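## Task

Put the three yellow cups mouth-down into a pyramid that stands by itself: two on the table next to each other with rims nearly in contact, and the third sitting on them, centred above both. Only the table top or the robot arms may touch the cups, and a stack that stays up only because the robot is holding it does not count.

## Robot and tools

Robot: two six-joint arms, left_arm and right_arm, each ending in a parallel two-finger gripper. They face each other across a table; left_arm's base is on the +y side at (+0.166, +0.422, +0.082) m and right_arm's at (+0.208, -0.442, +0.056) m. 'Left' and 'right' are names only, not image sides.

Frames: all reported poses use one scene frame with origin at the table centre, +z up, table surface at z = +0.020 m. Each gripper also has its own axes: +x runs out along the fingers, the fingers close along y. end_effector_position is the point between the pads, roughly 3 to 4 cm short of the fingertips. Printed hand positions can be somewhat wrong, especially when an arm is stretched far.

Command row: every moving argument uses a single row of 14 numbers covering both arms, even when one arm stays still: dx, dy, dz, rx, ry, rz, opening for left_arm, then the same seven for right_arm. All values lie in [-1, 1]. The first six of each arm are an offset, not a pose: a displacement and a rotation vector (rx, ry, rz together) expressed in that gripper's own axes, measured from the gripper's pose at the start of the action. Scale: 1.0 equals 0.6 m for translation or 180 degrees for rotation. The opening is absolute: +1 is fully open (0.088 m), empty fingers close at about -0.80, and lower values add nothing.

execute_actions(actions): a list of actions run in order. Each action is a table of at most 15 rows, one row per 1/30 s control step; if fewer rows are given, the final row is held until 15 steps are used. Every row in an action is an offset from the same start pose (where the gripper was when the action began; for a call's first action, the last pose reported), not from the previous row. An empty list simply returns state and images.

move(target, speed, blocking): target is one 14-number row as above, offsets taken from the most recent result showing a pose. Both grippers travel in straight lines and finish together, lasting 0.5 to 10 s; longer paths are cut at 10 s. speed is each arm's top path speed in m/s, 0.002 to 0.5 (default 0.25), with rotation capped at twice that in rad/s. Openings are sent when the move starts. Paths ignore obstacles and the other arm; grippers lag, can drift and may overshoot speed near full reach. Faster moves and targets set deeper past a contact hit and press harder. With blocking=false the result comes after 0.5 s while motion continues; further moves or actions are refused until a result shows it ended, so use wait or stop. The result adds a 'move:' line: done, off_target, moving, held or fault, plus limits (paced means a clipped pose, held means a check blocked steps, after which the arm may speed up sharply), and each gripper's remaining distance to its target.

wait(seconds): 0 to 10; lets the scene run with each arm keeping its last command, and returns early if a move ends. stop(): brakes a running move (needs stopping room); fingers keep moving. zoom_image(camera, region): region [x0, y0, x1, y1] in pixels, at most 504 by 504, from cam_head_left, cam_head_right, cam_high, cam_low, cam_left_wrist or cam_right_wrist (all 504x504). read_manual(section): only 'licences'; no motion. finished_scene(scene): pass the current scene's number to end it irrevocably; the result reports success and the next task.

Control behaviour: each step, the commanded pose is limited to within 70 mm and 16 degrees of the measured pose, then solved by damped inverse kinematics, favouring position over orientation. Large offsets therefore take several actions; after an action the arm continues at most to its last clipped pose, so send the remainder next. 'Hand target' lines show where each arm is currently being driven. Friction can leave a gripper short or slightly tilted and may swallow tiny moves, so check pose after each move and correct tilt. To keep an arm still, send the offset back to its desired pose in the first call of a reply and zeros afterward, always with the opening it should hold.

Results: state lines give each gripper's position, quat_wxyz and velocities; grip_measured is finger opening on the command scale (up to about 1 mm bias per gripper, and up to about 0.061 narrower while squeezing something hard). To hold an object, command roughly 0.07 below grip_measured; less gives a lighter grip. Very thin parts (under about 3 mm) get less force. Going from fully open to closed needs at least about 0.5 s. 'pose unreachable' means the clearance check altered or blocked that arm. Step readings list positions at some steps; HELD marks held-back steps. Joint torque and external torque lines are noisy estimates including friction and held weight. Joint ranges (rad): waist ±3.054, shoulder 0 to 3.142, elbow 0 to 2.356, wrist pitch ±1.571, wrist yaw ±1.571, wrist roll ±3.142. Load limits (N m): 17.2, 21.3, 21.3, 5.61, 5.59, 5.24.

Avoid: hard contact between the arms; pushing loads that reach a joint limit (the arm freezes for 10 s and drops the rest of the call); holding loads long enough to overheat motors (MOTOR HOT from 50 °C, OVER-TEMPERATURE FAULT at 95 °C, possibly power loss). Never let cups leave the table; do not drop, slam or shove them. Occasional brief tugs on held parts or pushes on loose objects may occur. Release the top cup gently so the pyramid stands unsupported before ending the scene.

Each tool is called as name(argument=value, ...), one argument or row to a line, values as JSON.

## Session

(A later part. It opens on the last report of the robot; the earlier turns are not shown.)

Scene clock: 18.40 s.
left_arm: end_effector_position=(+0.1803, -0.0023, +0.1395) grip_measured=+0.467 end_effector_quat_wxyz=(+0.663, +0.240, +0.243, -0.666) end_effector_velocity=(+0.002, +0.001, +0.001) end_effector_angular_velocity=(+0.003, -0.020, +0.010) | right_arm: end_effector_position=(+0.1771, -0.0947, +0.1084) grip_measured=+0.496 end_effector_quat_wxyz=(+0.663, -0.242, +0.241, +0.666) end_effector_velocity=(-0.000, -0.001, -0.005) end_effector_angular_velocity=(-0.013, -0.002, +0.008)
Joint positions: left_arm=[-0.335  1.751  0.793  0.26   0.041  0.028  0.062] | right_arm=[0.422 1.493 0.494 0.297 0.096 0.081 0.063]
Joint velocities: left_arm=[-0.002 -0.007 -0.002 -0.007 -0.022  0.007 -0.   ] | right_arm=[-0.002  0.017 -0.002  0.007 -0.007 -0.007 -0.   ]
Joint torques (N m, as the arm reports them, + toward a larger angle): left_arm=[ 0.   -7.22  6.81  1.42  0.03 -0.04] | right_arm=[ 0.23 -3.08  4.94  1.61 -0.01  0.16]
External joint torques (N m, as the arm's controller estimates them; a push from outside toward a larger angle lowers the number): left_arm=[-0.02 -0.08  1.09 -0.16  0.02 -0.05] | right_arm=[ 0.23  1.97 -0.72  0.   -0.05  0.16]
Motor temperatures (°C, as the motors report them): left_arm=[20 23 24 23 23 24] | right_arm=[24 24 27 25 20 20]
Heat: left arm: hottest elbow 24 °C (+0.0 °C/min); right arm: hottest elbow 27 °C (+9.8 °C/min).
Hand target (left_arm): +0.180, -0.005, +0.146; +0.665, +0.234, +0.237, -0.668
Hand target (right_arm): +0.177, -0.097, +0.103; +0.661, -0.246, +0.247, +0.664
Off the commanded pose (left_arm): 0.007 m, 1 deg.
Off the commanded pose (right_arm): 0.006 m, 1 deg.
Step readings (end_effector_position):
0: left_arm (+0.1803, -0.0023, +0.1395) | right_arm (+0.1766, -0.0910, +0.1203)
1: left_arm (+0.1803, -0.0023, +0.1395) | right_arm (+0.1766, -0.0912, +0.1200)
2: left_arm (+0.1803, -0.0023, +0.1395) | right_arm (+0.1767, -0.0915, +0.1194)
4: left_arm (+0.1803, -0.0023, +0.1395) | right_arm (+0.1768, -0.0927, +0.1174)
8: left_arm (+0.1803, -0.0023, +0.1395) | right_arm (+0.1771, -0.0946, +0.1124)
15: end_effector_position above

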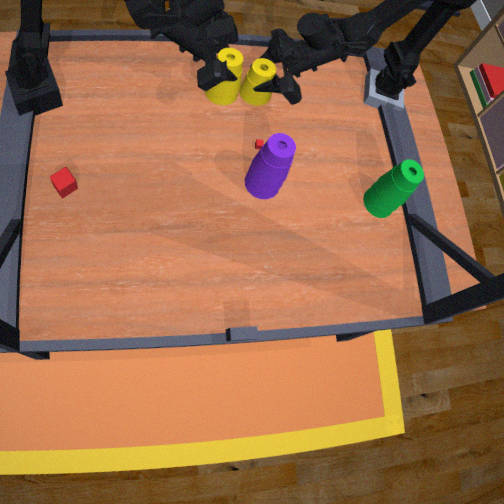

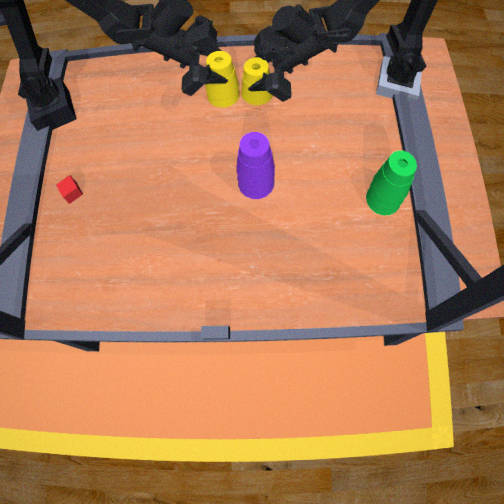

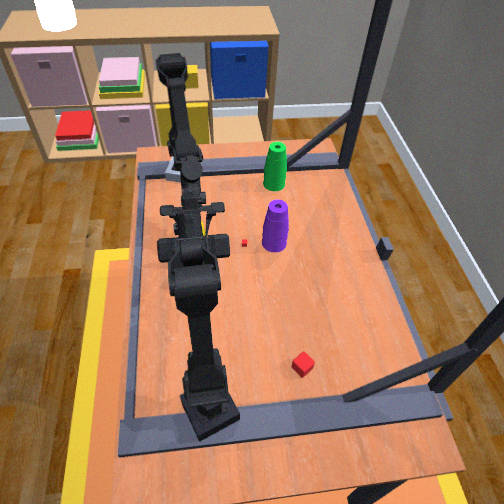

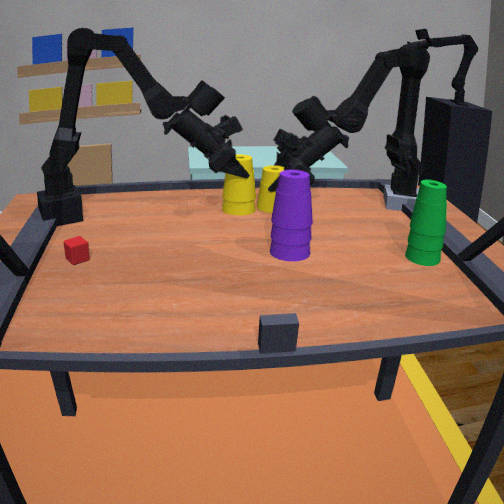

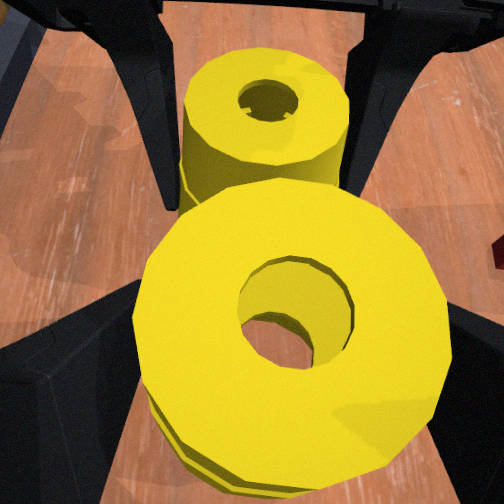

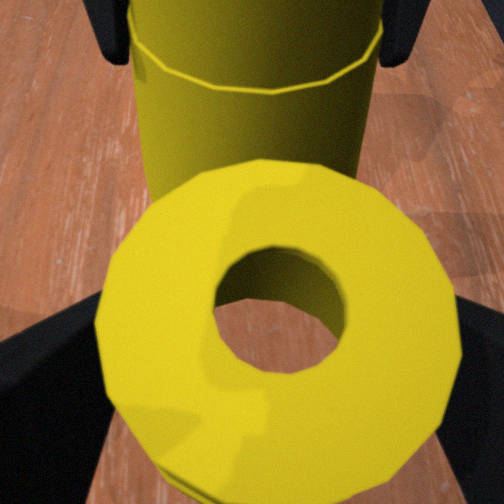

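execute_actions(
  actions=[
    [[-0.0068,0,0.0159,0,-0.0073,0,0.39,0.0034,0,-0.0066,0,0.0031,0,0.41],[-0.0083,0,0.0177,0,-0.0073,0,0.39,0.0039,0,-0.0066,0,0.0030,0,0.41],[-0.0109,0,0.0208,0,-0.0073,0,0.39,0.0044,0,-0.0067,0,0.0029,0,0.41],[-0.0142,0,0.0247,0,-0.0073,0,0.39,0.0049,0,-0.0068,0,0.0028,0,0.41],[-0.0183,0,0.0297,0,-0.0073,0,0.39,0.0053,0,-0.0068,0,0.0027,0,0.41],[-0.0229,0,0.0351,0,-0.0073,0,0.39,0.0058,0,-0.0069,0,0.0026,0,0.41],[-0.0278,0,0.0410,0,-0.0073,0,0.39,0.0063,0,-0.0070,0,0.0025,0,0.41],[-0.0330,0,0.0471,0,-0.0073,0,0.39,0.0068,0,-0.0070,0,0.0024,0,0.41],[-0.0379,0,0.0530,0,-0.0073,0,0.39,0.0073,0,-0.0071,0,0.0023,0,0.41],[-0.0424,0,0.0584,0,-0.0073,0,0.39,0.0076,0,-0.0076,0,0.0026,0,0.41],[-0.0466,0,0.0633,0,-0.0073,0,0.39,0.0079,0,-0.0080,0,0.0029,0,0.41],[-0.0499,0,0.0673,0,-0.0073,0,0.39,0.0082,0,-0.0085,0,0.0032,0,0.41],[-0.0525,0,0.0703,0,-0.0073,0,0.39,0.0085,0,-0.0090,0,0.0035,0,0.41],[-0.0540,0,0.0721,0,-0.0073,0,0.39,0.0085,0,-0.0090,0,0.0035,0,0.41],[-0.0545,0,0.0728,0,-0.0073,0,0.39,0.0085,0,-0.0090,0,0.0035,0,0.41]],
  ],
)

execute_actions(
  actions=[],
)

Scene clock: 21.07 s.
left_arm: end_effector_position=(+0.1804, -0.0029, +0.1816) grip_measured=+0.467 end_effector_quat_wxyz=(+0.664, +0.237, +0.240, -0.667) end_effector_velocity=(+0.001, -0.013, +0.095) end_effector_angular_velocity=(-0.085, +0.008, +0.017) | right_arm: end_effector_position=(+0.1769, -0.0931, +0.1056) grip_measured=+0.496 end_effector_quat_wxyz=(+0.663, -0.242, +0.241, +0.666) end_effector_velocity=(-0.002, -0.003, -0.006) end_effector_angular_velocity=(-0.024, +0.017, +0.010)
Joint positions: left_arm=[-0.335  1.646  0.871  0.086  0.041  0.028  0.062] | right_arm=[0.422 1.511 0.494 0.316 0.096 0.081 0.063]
Joint velocities: left_arm=[-0.002 -0.168  0.188 -0.271 -0.007 -0.022 -0.   ] | right_arm=[-0.002  0.012 -0.002 -0.007 -0.022  0.007  0.   ]
Joint torques (N m, as the arm reports them, + toward a larger angle): left_arm=[ 0.14 -7.03  7.49  1.13  0.08 -0.02] | right_arm=[-0.04 -3.19  5.29  1.58 -0.02  0.04]
External joint torques (N m, as the arm's controller estimates them; a push from outside toward a larger angle lowers the number): left_arm=[ 0.13 -0.84  1.71 -0.29  0.06 -0.03] | right_arm=[-0.04  1.9  -0.2   0.   -0.06  0.03]
Motor temperatures (°C, as the motors report them): left_arm=[20 24 25 23 23 24] | right_arm=[24 24 27 25 20 20]
Heat: left arm: hottest elbow 25 °C (+2.8 °C/min); right arm: hottest elbow 27 °C (+8.5 °C/min).
Hand target (left_arm): +0.181, -0.005, +0.194; +0.666, +0.232, +0.235, -0.669
Hand target (right_arm): +0.177, -0.094, +0.101; +0.662, -0.246, +0.245, +0.664
Off the commanded pose (left_arm): 0.013 m, 1 deg.
Off the commanded pose (right_arm): 0.005 m, 1 deg.
Step readings (end_effector_position):
0: left_arm (+0.1803, -0.0023, +0.1395) | right_arm (+0.1771, -0.0945, +0.1085)
1: left_arm (+0.1804, -0.0024, +0.1397) | right_arm (+0.1770, -0.0945, +0.1085)
2: left_arm (+0.1803, -0.0023, +0.1399) | right_arm (+0.1770, -0.0944, +0.1086)
4: left_arm (+0.1803, -0.0010, +0.1406) | right_arm (+0.1770, -0.0941, +0.1082)
8: left_arm (+0.1802, +0.0006, +0.1494) | right_arm (+0.1769, -0.0935, +0.1074)
15: end_effector_position above

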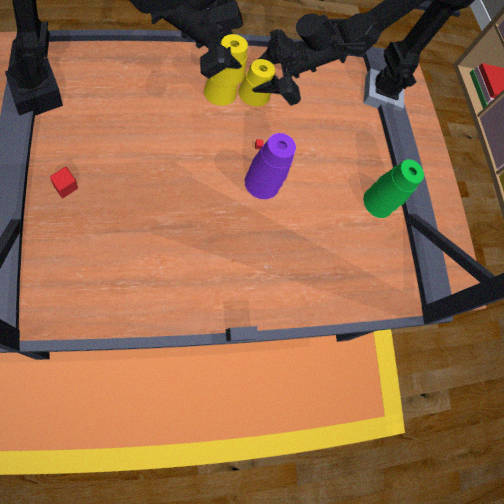

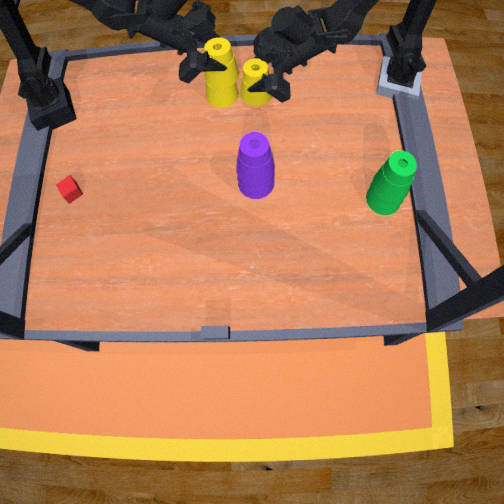

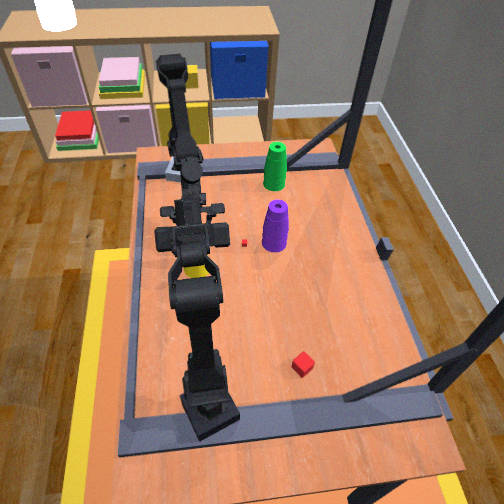

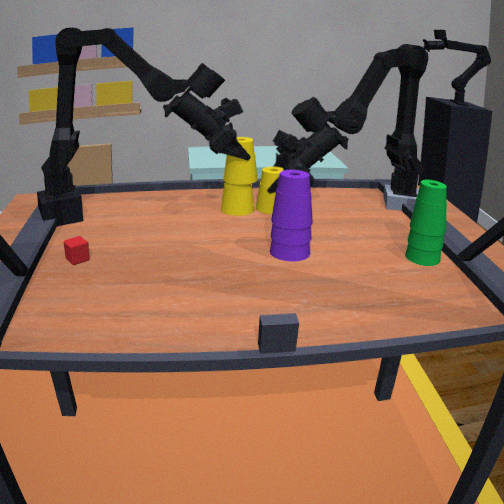

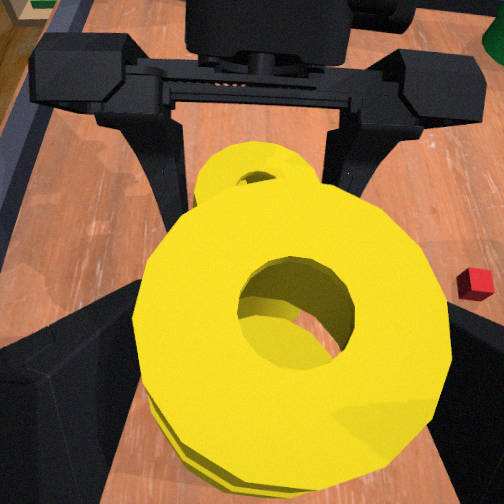

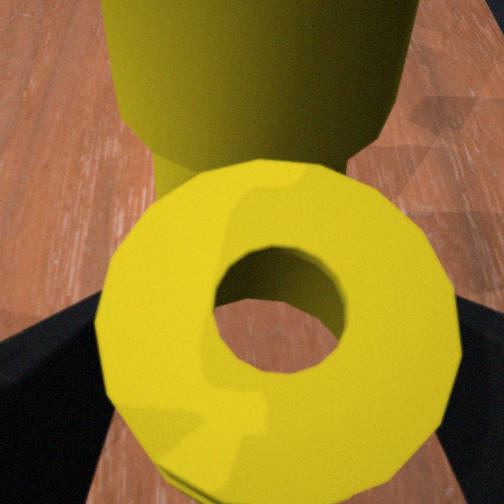

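Scene clock: 21.07 s.
left_arm: end_effector_position=(+0.1804, -0.0029, +0.1816) grip_measured=+0.467 end_effector_quat_wxyz=(+0.664, +0.237, +0.240, -0.667) end_effector_velocity=(+0.001, -0.013, +0.095) end_effector_angular_velocity=(-0.085, +0.008, +0.017) | right_arm: end_effector_position=(+0.1769, -0.0931, +0.1056) grip_measured=+0.496 end_effector_quat_wxyz=(+0.663, -0.242, +0.241, +0.666) end_effector_velocity=(-0.002, -0.003, -0.006) end_effector_angular_velocity=(-0.024, +0.017, +0.010)
Joint positions: left_arm=[-0.335  1.646  0.871  0.086  0.041  0.028  0.062] | right_arm=[0.422 1.511 0.494 0.316 0.096 0.081 0.063]
Joint velocities: left_arm=[-0.002 -0.168  0.188 -0.271 -0.007 -0.022 -0.   ] | right_arm=[-0.002  0.012 -0.002 -0.007 -0.022  0.007  0.   ]
Joint torques (N m, as the arm reports them, + toward a larger angle): left_arm=[ 0.14 -7.03  7.49  1.13  0.08 -0.02] | right_arm=[-0.04 -3.19  5.29  1.58 -0.02  0.04]
External joint torques (N m, as the arm's controller estimates them; a push from outside toward a larger angle lowers the number): left_arm=[ 0.13 -0.84  1.71 -0.29  0.06 -0.03] | right_arm=[-0.04  1.9  -0.2   0.   -0.06  0.03]
Motor temperatures (°C, as the motors report them): left_arm=[20 24 25 23 23 24] | right_arm=[24 24 27 25 20 20]
Heat: left arm: hottest elbow 25 °C (+2.8 °C/min); right arm: hottest elbow 27 °C (+8.5 °C/min).
Hand target (left_arm): +0.181, -0.005, +0.194; +0.666, +0.232, +0.235, -0.669
Hand target (right_arm): +0.177, -0.094, +0.101; +0.662, -0.246, +0.245, +0.664
Off the commanded pose (left_arm): 0.013 m, 1 deg.
Off the commanded pose (right_arm): 0.005 m, 1 deg.

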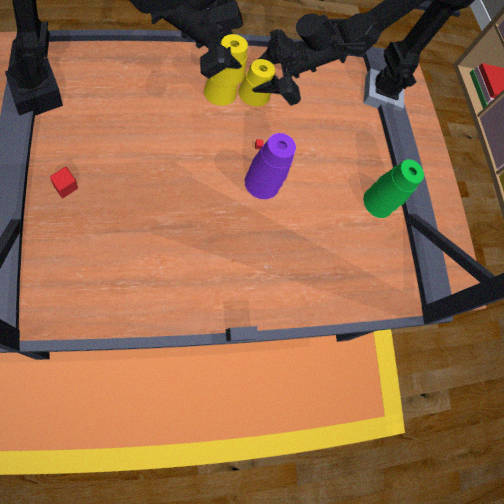

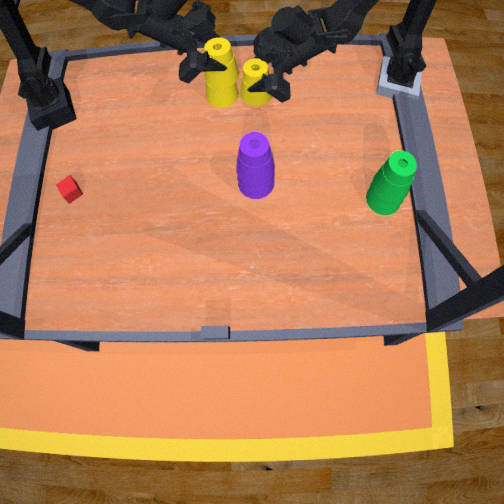

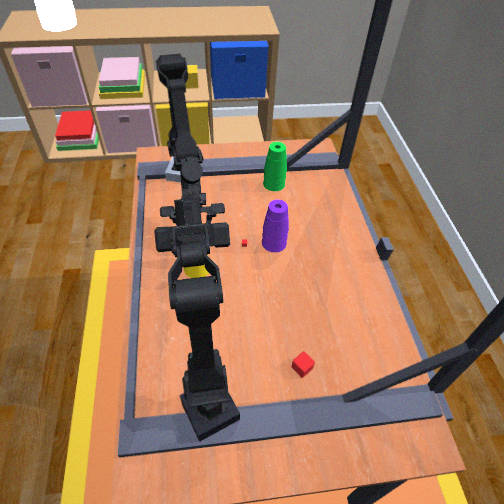

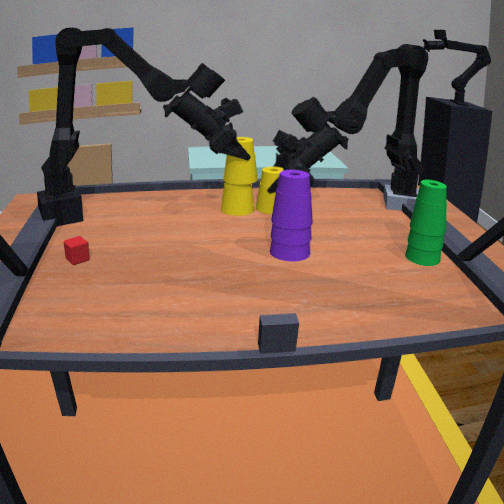

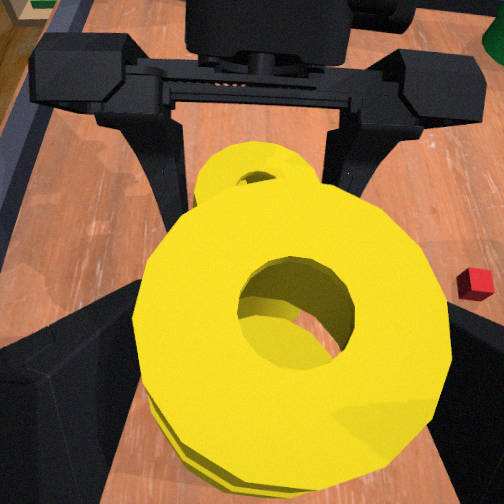

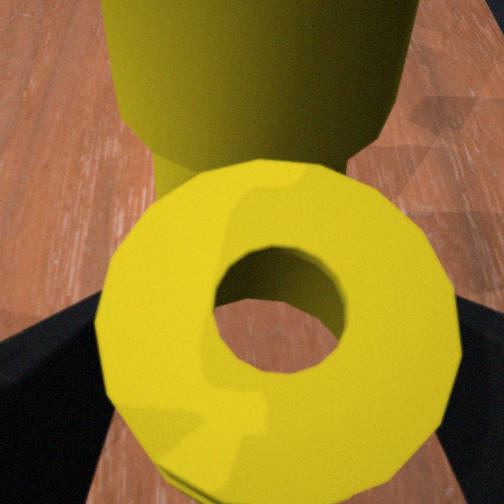

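zoom_image(
  camera="cam_low",
  region=[210, 140, 290, 220],
)

zoom_image(
  camera="cam_head_right",
  region=[200, 50, 280, 120],
)

Region (210, 140, 290, 220) of cam_low's 504x504 image, scaled by 6.300, with more detail than that image has.

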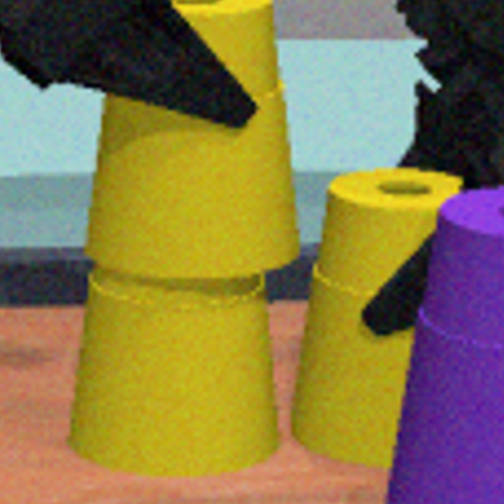

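Region (200, 50, 280, 120) of cam_head_right's 504x504 image, scaled by 6.300, with more detail than that image has; it fills the top 441 rows of this view, and the rest is white.

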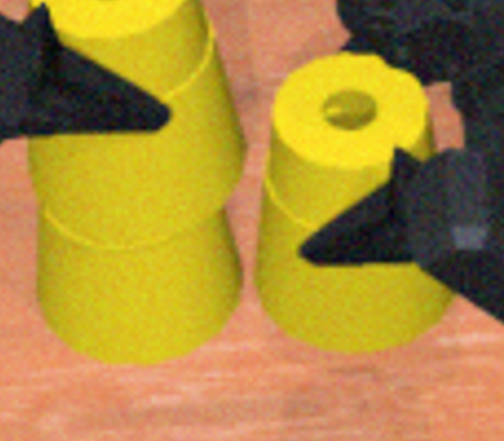

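execute_actions(
  actions=[],
)

Scene clock: 21.37 s.
left_arm: end_effector_position=(+0.1803, -0.0023, +0.1851) grip_measured=+0.467 end_effector_quat_wxyz=(+0.664, +0.239, +0.242, -0.666) end_effector_velocity=(+0.002, +0.003, -0.003) end_effector_angular_velocity=(+0.012, -0.010, +0.003) | right_arm: end_effector_position=(+0.1769, -0.0931, +0.1053) grip_measured=+0.496 end_effector_quat_wxyz=(+0.663, -0.242, +0.241, +0.666) end_effector_velocity=(+0.002, +0.000, +0.001) end_effector_angular_velocity=(-0.002, -0.011, -0.003)
Joint positions: left_arm=[-0.335  1.637  0.881  0.062  0.041  0.028  0.062] | right_arm=[0.422 1.512 0.494 0.316 0.096 0.081 0.063]
Joint velocities: left_arm=[ 0.002 -0.002 -0.007 -0.007 -0.007  0.007 -0.001] | right_arm=[-0.002 -0.002  0.002 -0.007  0.007 -0.007 -0.   ]
Joint torques (N m, as the arm reports them, + toward a larger angle): left_arm=[ 0.19 -7.36  7.82  1.32  0.08 -0.02] | right_arm=[-0.02 -3.17  5.32  1.55 -0.03  0.05]
External joint torques (N m, as the arm's controller estimates them; a push from outside toward a larger angle lowers the number): left_arm=[ 0.19 -0.55  1.52 -0.24  0.07 -0.03] | right_arm=[-0.01  1.91 -0.21 -0.03 -0.07  0.04]
Motor temperatures (°C, as the motors report them): left_arm=[20 24 25 23 23 24] | right_arm=[24 24 27 25 20 20]
Heat: left arm: hottest elbow 25 °C (+2.8 °C/min); right arm: hottest elbow 27 °C (+8.4 °C/min).
Hand target (left_arm): +0.181, -0.005, +0.194; +0.666, +0.232, +0.235, -0.669
Hand target (right_arm): +0.177, -0.094, +0.101; +0.662, -0.246, +0.245, +0.664
Off the commanded pose (left_arm): 0.009 m, 1 deg.
Off the commanded pose (right_arm): 0.004 m, 1 deg.

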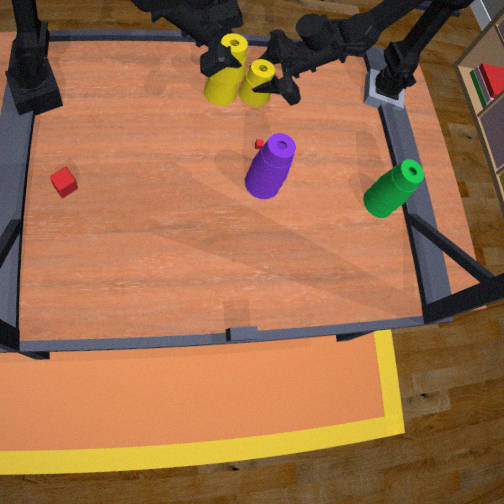

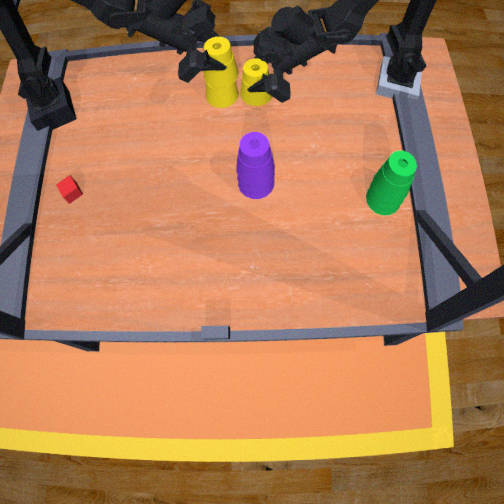

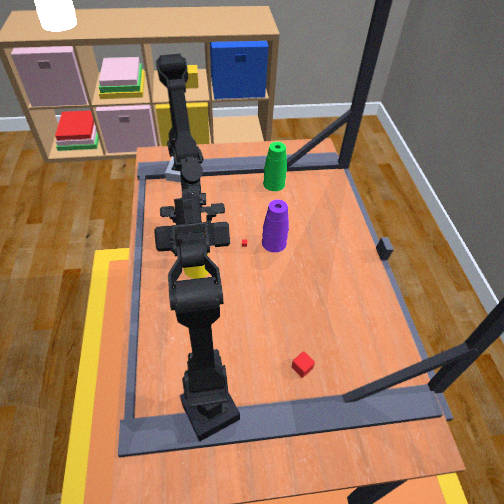

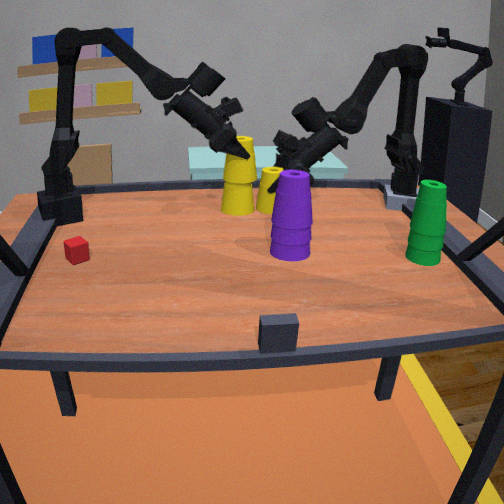

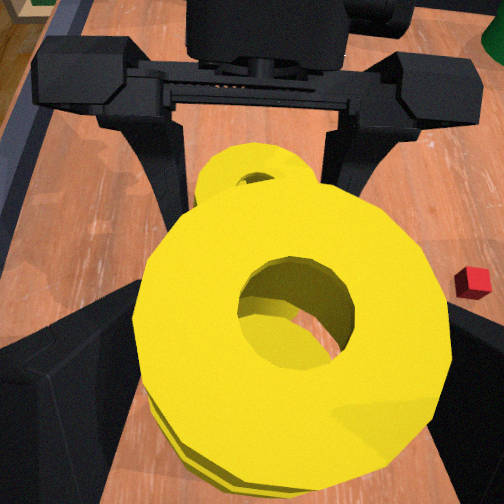

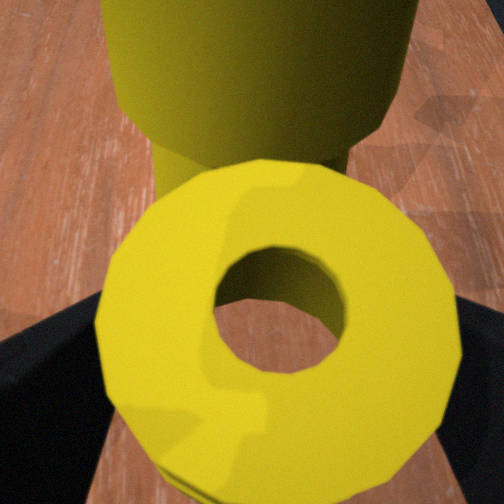

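zoom_image(
  camera="cam_low",
  region=[236, 184, 276, 224],
)

zoom_image(
  camera="cam_low",
  region=[210, 140, 290, 220],
)

zoom_image(
  camera="cam_head_left",
  region=[200, 40, 290, 120],
)

Region (236, 184, 276, 224) of cam_low's 504x504 image, scaled by 12.600, with more detail than that image has.

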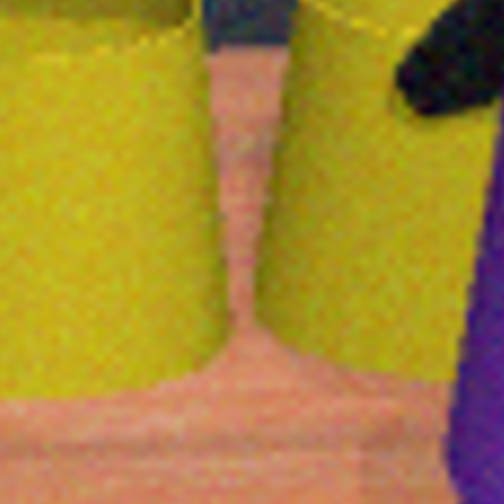

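Region (210, 140, 290, 220) of cam_low's 504x504 image, scaled by 6.300, with more detail than that image has.

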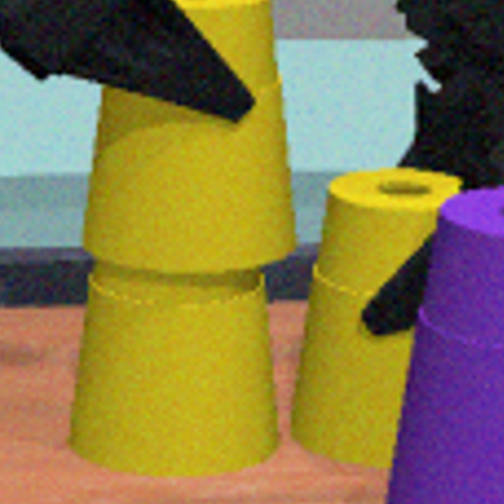

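Region (200, 40, 290, 120) of cam_head_left's 504x504 image, scaled by 5.600, with more detail than that image has.

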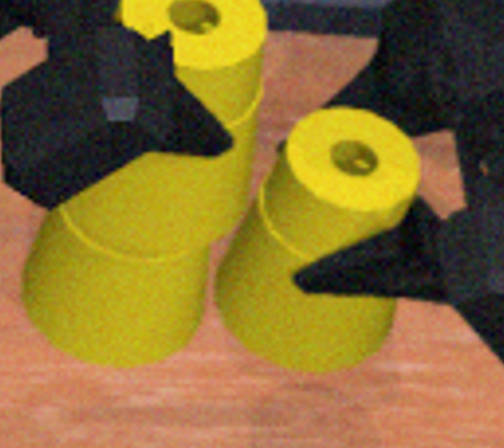

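execute_actions(
  actions=[
    [[-0.0061,0,0.0151,0,-0.0058,0,0.39,0.0038,0,-0.0068,0,0.0032,0,0.41],[-0.0071,0,0.0164,0,-0.0058,0,0.39,0.0045,0,-0.0067,0,0.0030,0,0.41],[-0.0091,0,0.0187,0,-0.0058,0,0.39,0.0052,0,-0.0067,0,0.0027,0,0.41],[-0.0115,0,0.0216,0,-0.0058,0,0.39,0.0058,0,-0.0066,0,0.0024,0,0.41],[-0.0145,0,0.0252,0,-0.0058,0,0.39,0.0065,0,-0.0066,0,0.0022,0,0.41],[-0.0178,0,0.0292,0,-0.0058,0,0.39,0.0072,0,-0.0066,0,0.0019,0,0.41],[-0.0197,0,0.0350,0,-0.0056,0,0.39,0.0079,0,-0.0065,0,0.0017,0,0.41],[-0.0211,0,0.0412,0,-0.0056,0,0.39,0.0086,0,-0.0065,0,0.0014,0,0.41],[-0.0226,0,0.0474,0,-0.0054,0,0.39,0.0091,0,-0.0069,0,0.0016,0,0.41],[-0.0239,0,0.0532,0,-0.0054,0,0.39,0.0096,0,-0.0074,0,0.0018,0,0.41],[-0.0250,0,0.0581,0,-0.0054,0,0.39,0.0101,0,-0.0078,0,0.0020,0,0.41],[-0.0260,0,0.0623,0,-0.0054,0,0.39,0.0106,0,-0.0083,0,0.0022,0,0.41],[-0.0268,0,0.0655,0,-0.0054,0,0.39,0.0111,0,-0.0087,0,0.0024,0,0.41],[-0.0272,0,0.0673,0,-0.0054,0,0.39,0.0111,0,-0.0087,0,0.0024,0,0.41],[-0.0274,0,0.0681,0,-0.0054,0,0.39,0.0111,0,-0.0087,0,0.0024,0,0.41]],
  ],
)

Scene clock: 23.30 s.
left_arm: end_effector_position=(+0.1808, -0.0120, +0.2146) grip_measured=+0.467 end_effector_quat_wxyz=(+0.664, +0.239, +0.242, -0.666) end_effector_velocity=(+0.004, -0.029, +0.065) end_effector_angular_velocity=(-0.046, -0.022, +0.010) | right_arm: end_effector_position=(+0.1764, -0.0898, +0.1032) grip_measured=+0.496 end_effector_quat_wxyz=(+0.664, -0.239, +0.238, +0.667) end_effector_velocity=(+0.002, -0.002, -0.004) end_effector_angular_velocity=(-0.007, -0.023, +0.006)
Joint positions: left_arm=[-0.335  1.62   0.995 -0.07   0.041  0.028  0.062] | right_arm=[0.422 1.535 0.494 0.349 0.096 0.081 0.063]
Joint velocities: left_arm=[-0.002 -0.002  0.242 -0.198 -0.022  0.007 -0.   ] | right_arm=[-0.002  0.007 -0.007  0.007  0.007 -0.022 -0.   ]
Joint torques (N m, as the arm reports them, + toward a larger angle): left_arm=[-0.05 -7.41  7.81  1.15  0.01 -0.05] | right_arm=[-0.06 -2.78  5.31  1.34 -0.03  0.02]
External joint torques (N m, as the arm's controller estimates them; a push from outside toward a larger angle lowers the number): left_arm=[-0.05 -0.85  1.66 -0.27  0.   -0.06] | right_arm=[-0.03  2.42 -0.12 -0.25 -0.08  0.02]
Motor temperatures (°C, as the motors report them): left_arm=[20 24 25 23 23 24] | right_arm=[24 24 27 25 20 20]
Heat: left arm: hottest elbow 25 °C (+2.6 °C/min); right arm: hottest elbow 27 °C (+7.7 °C/min).
Hand target (left_arm): +0.181, -0.015, +0.227; +0.666, +0.233, +0.236, -0.668
Hand target (right_arm): +0.177, -0.091, +0.097; +0.662, -0.245, +0.244, +0.665
Off the commanded pose (left_arm): 0.013 m, 1 deg.
Off the commanded pose (right_arm): 0.006 m, 1 deg.
Step readings (end_effector_position):
0: left_arm (+0.1803, -0.0022, +0.1850) | right_arm (+0.1769, -0.0931, +0.1053)
1: left_arm (+0.1803, -0.0021, +0.1848) | right_arm (+0.1768, -0.0929, +0.1052)
2: left_arm (+0.1803, -0.0019, +0.1847) | right_arm (+0.1768, -0.0927, +0.1053)
4: left_arm (+0.1803, -0.0015, +0.1848) | right_arm (+0.1768, -0.0923, +0.1049)
8: left_arm (+0.1803, -0.0014, +0.1904) | right_arm (+0.1766, -0.0912, +0.1038)
15: end_effector_position above

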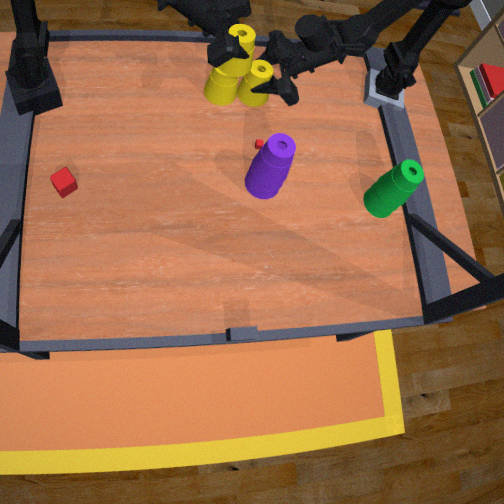

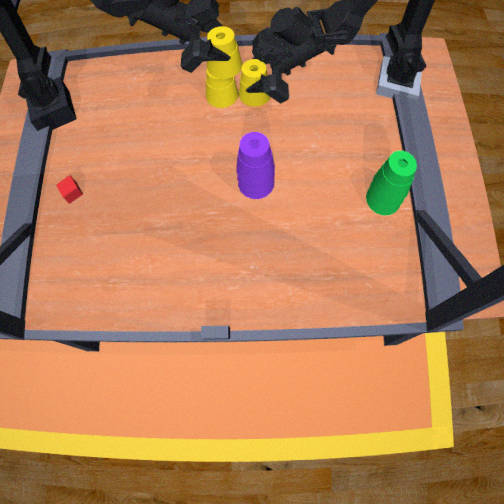

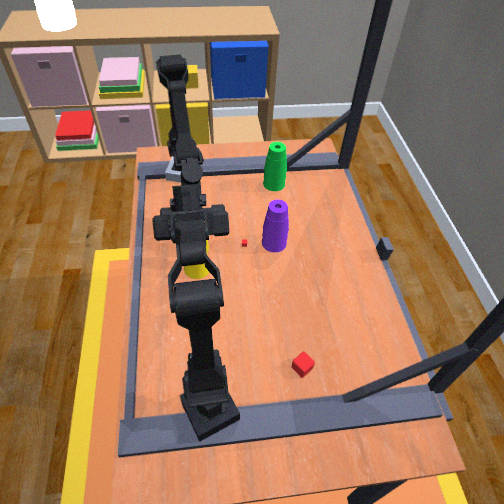

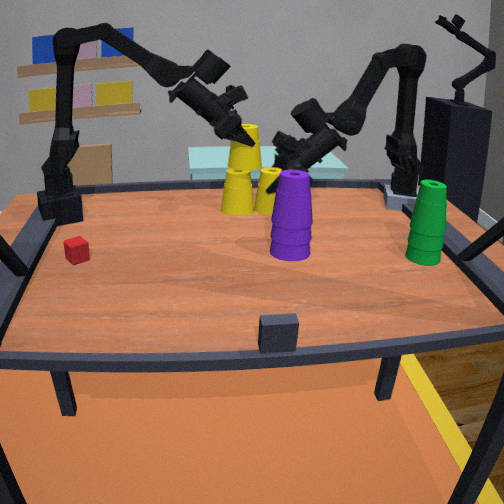

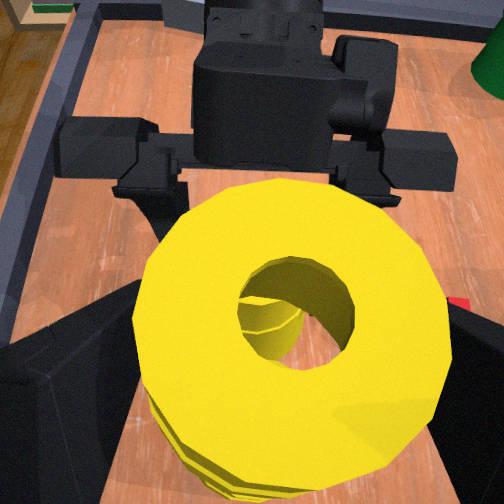

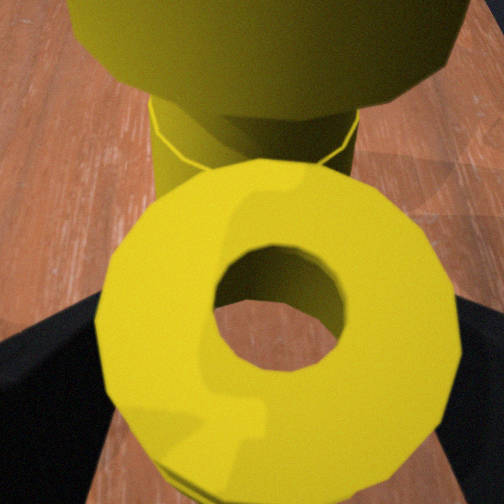

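zoom_image(
  camera="cam_low",
  region=[236, 184, 276, 224],
)

zoom_image(
  camera="cam_low",
  region=[205, 120, 305, 220],
)

zoom_image(
  camera="cam_head_right",
  region=[200, 50, 280, 120],
)

Region (236, 184, 276, 224) of cam_low's 504x504 image, scaled by 12.600, with more detail than that image has.

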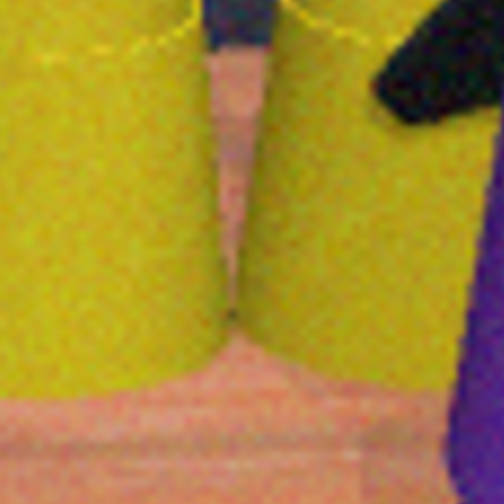

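Region (205, 120, 305, 220) of cam_low's 504x504 image, scaled by 5.040, with more detail than that image has.

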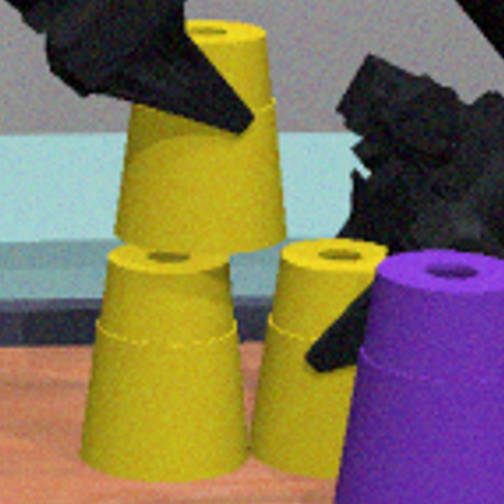

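Region (200, 50, 280, 120) of cam_head_right's 504x504 image, scaled by 6.300, with more detail than that image has; it fills the top 441 rows of this view, and the rest is white.

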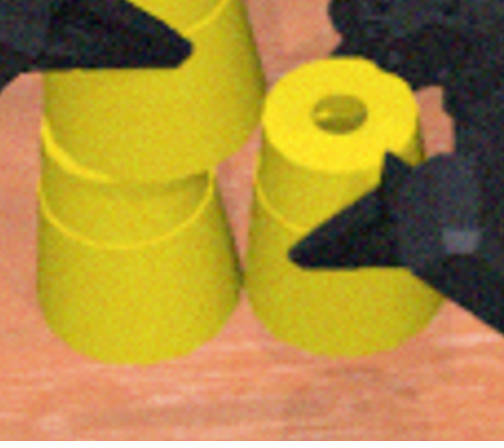

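execute_actions(
  actions=[],
)

zoom_image(
  camera="cam_low",
  region=[215, 125, 295, 205],
)

zoom_image(
  camera="cam_low",
  region=[236, 184, 276, 224],
)

Scene clock: 26.20 s.
left_arm: end_effector_position=(+0.1808, -0.0127, +0.2173) grip_measured=+0.467 end_effector_quat_wxyz=(+0.663, +0.240, +0.243, -0.666) end_effector_velocity=(-0.004, +0.000, +0.001) end_effector_angular_velocity=(+0.002, +0.009, -0.024) | right_arm: end_effector_position=(+0.1764, -0.0896, +0.1032) grip_measured=+0.496 end_effector_quat_wxyz=(+0.664, -0.238, +0.238, +0.667) end_effector_velocity=(-0.000, -0.000, +0.000) end_effector_angular_velocity=(-0.003, -0.013, +0.017)
Joint positions: left_arm=[-0.335  1.62   1.008 -0.087  0.041  0.028  0.062] | right_arm=[0.422 1.536 0.494 0.351 0.096 0.081 0.063]
Joint velocities: left_arm=[-0.002 -0.002  0.002 -0.007  0.022  0.007 -0.   ] | right_arm=[-0.002 -0.002  0.002 -0.007 -0.007 -0.022 -0.   ]
Joint torques (N m, as the arm reports them, + toward a larger angle): left_arm=[-0.06 -7.45  8.38  1.3   0.01 -0.05] | right_arm=[-0.07 -2.81  5.33  1.35 -0.03  0.02]
External joint torques (N m, as the arm's controller estimates them; a push from outside toward a larger angle lowers the number): left_arm=[ 0.   -0.43  1.73 -0.28 -0.02 -0.06] | right_arm=[-0.09  2.33 -0.11 -0.24 -0.07  0.02]
Motor temperatures (°C, as the motors report them): left_arm=[20 25 26 23 23 24] | right_arm=[24 24 27 26 20 20]
Heat: left arm: hottest elbow 26 °C (+4.6 °C/min); right arm: hottest elbow 27 °C (+6.9 °C/min).
Hand target (left_arm): +0.181, -0.015, +0.227; +0.666, +0.233, +0.236, -0.668
Hand target (right_arm): +0.177, -0.091, +0.097; +0.662, -0.245, +0.244, +0.665
Off the commanded pose (left_arm): 0.010 m, 1 deg.
Off the commanded pose (right_arm): 0.006 m, 1 deg.

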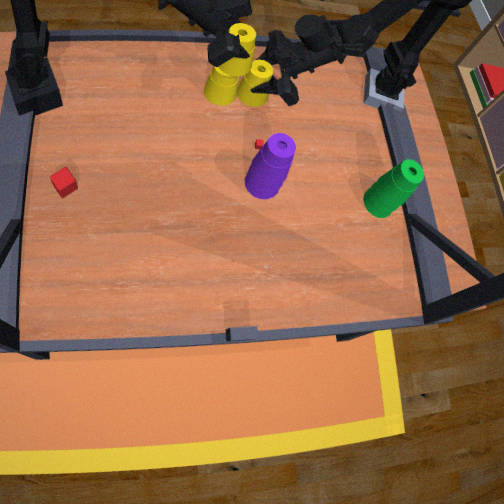

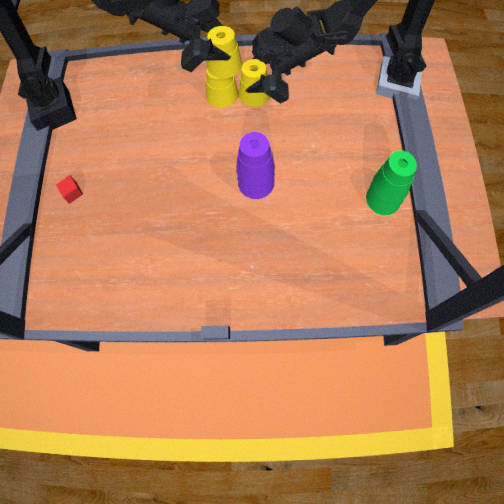

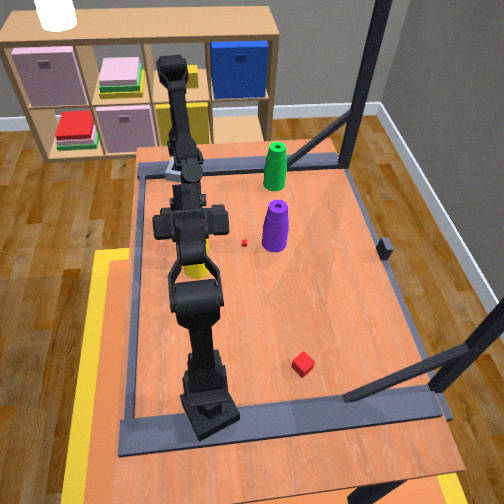

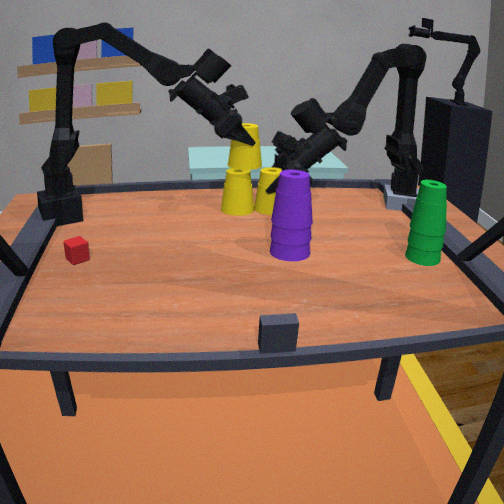

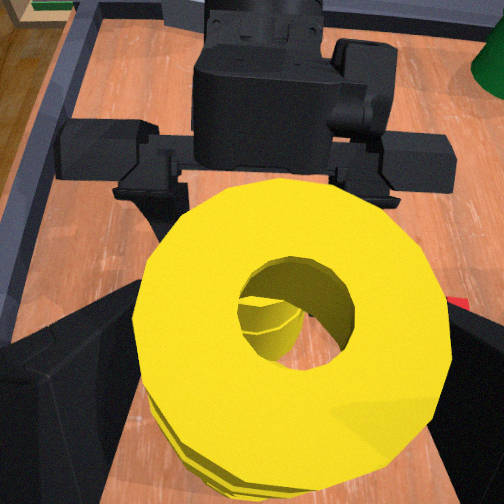

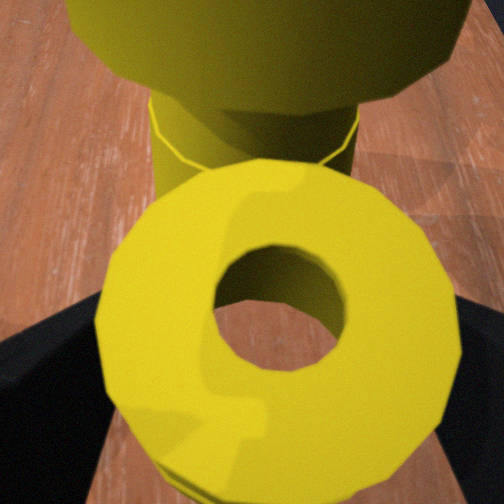

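Region (215, 125, 295, 205) of cam_low's 504x504 image, scaled by 6.300, with more detail than that image has.

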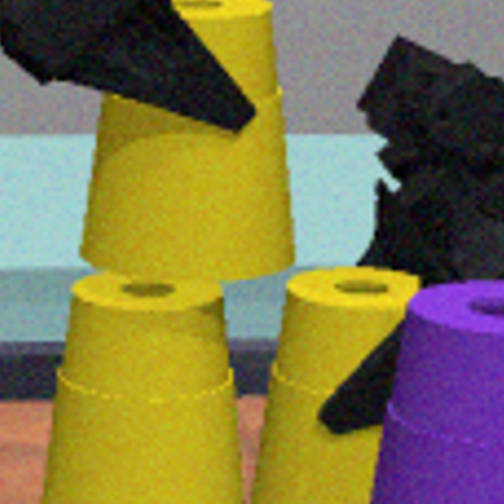

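Region (236, 184, 276, 224) of cam_low's 504x504 image, scaled by 12.600, with more detail than that image has.

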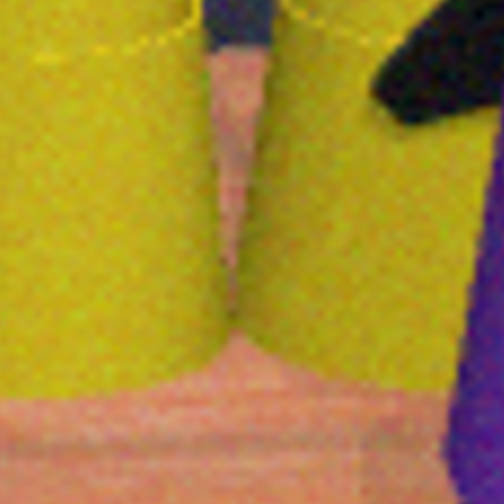

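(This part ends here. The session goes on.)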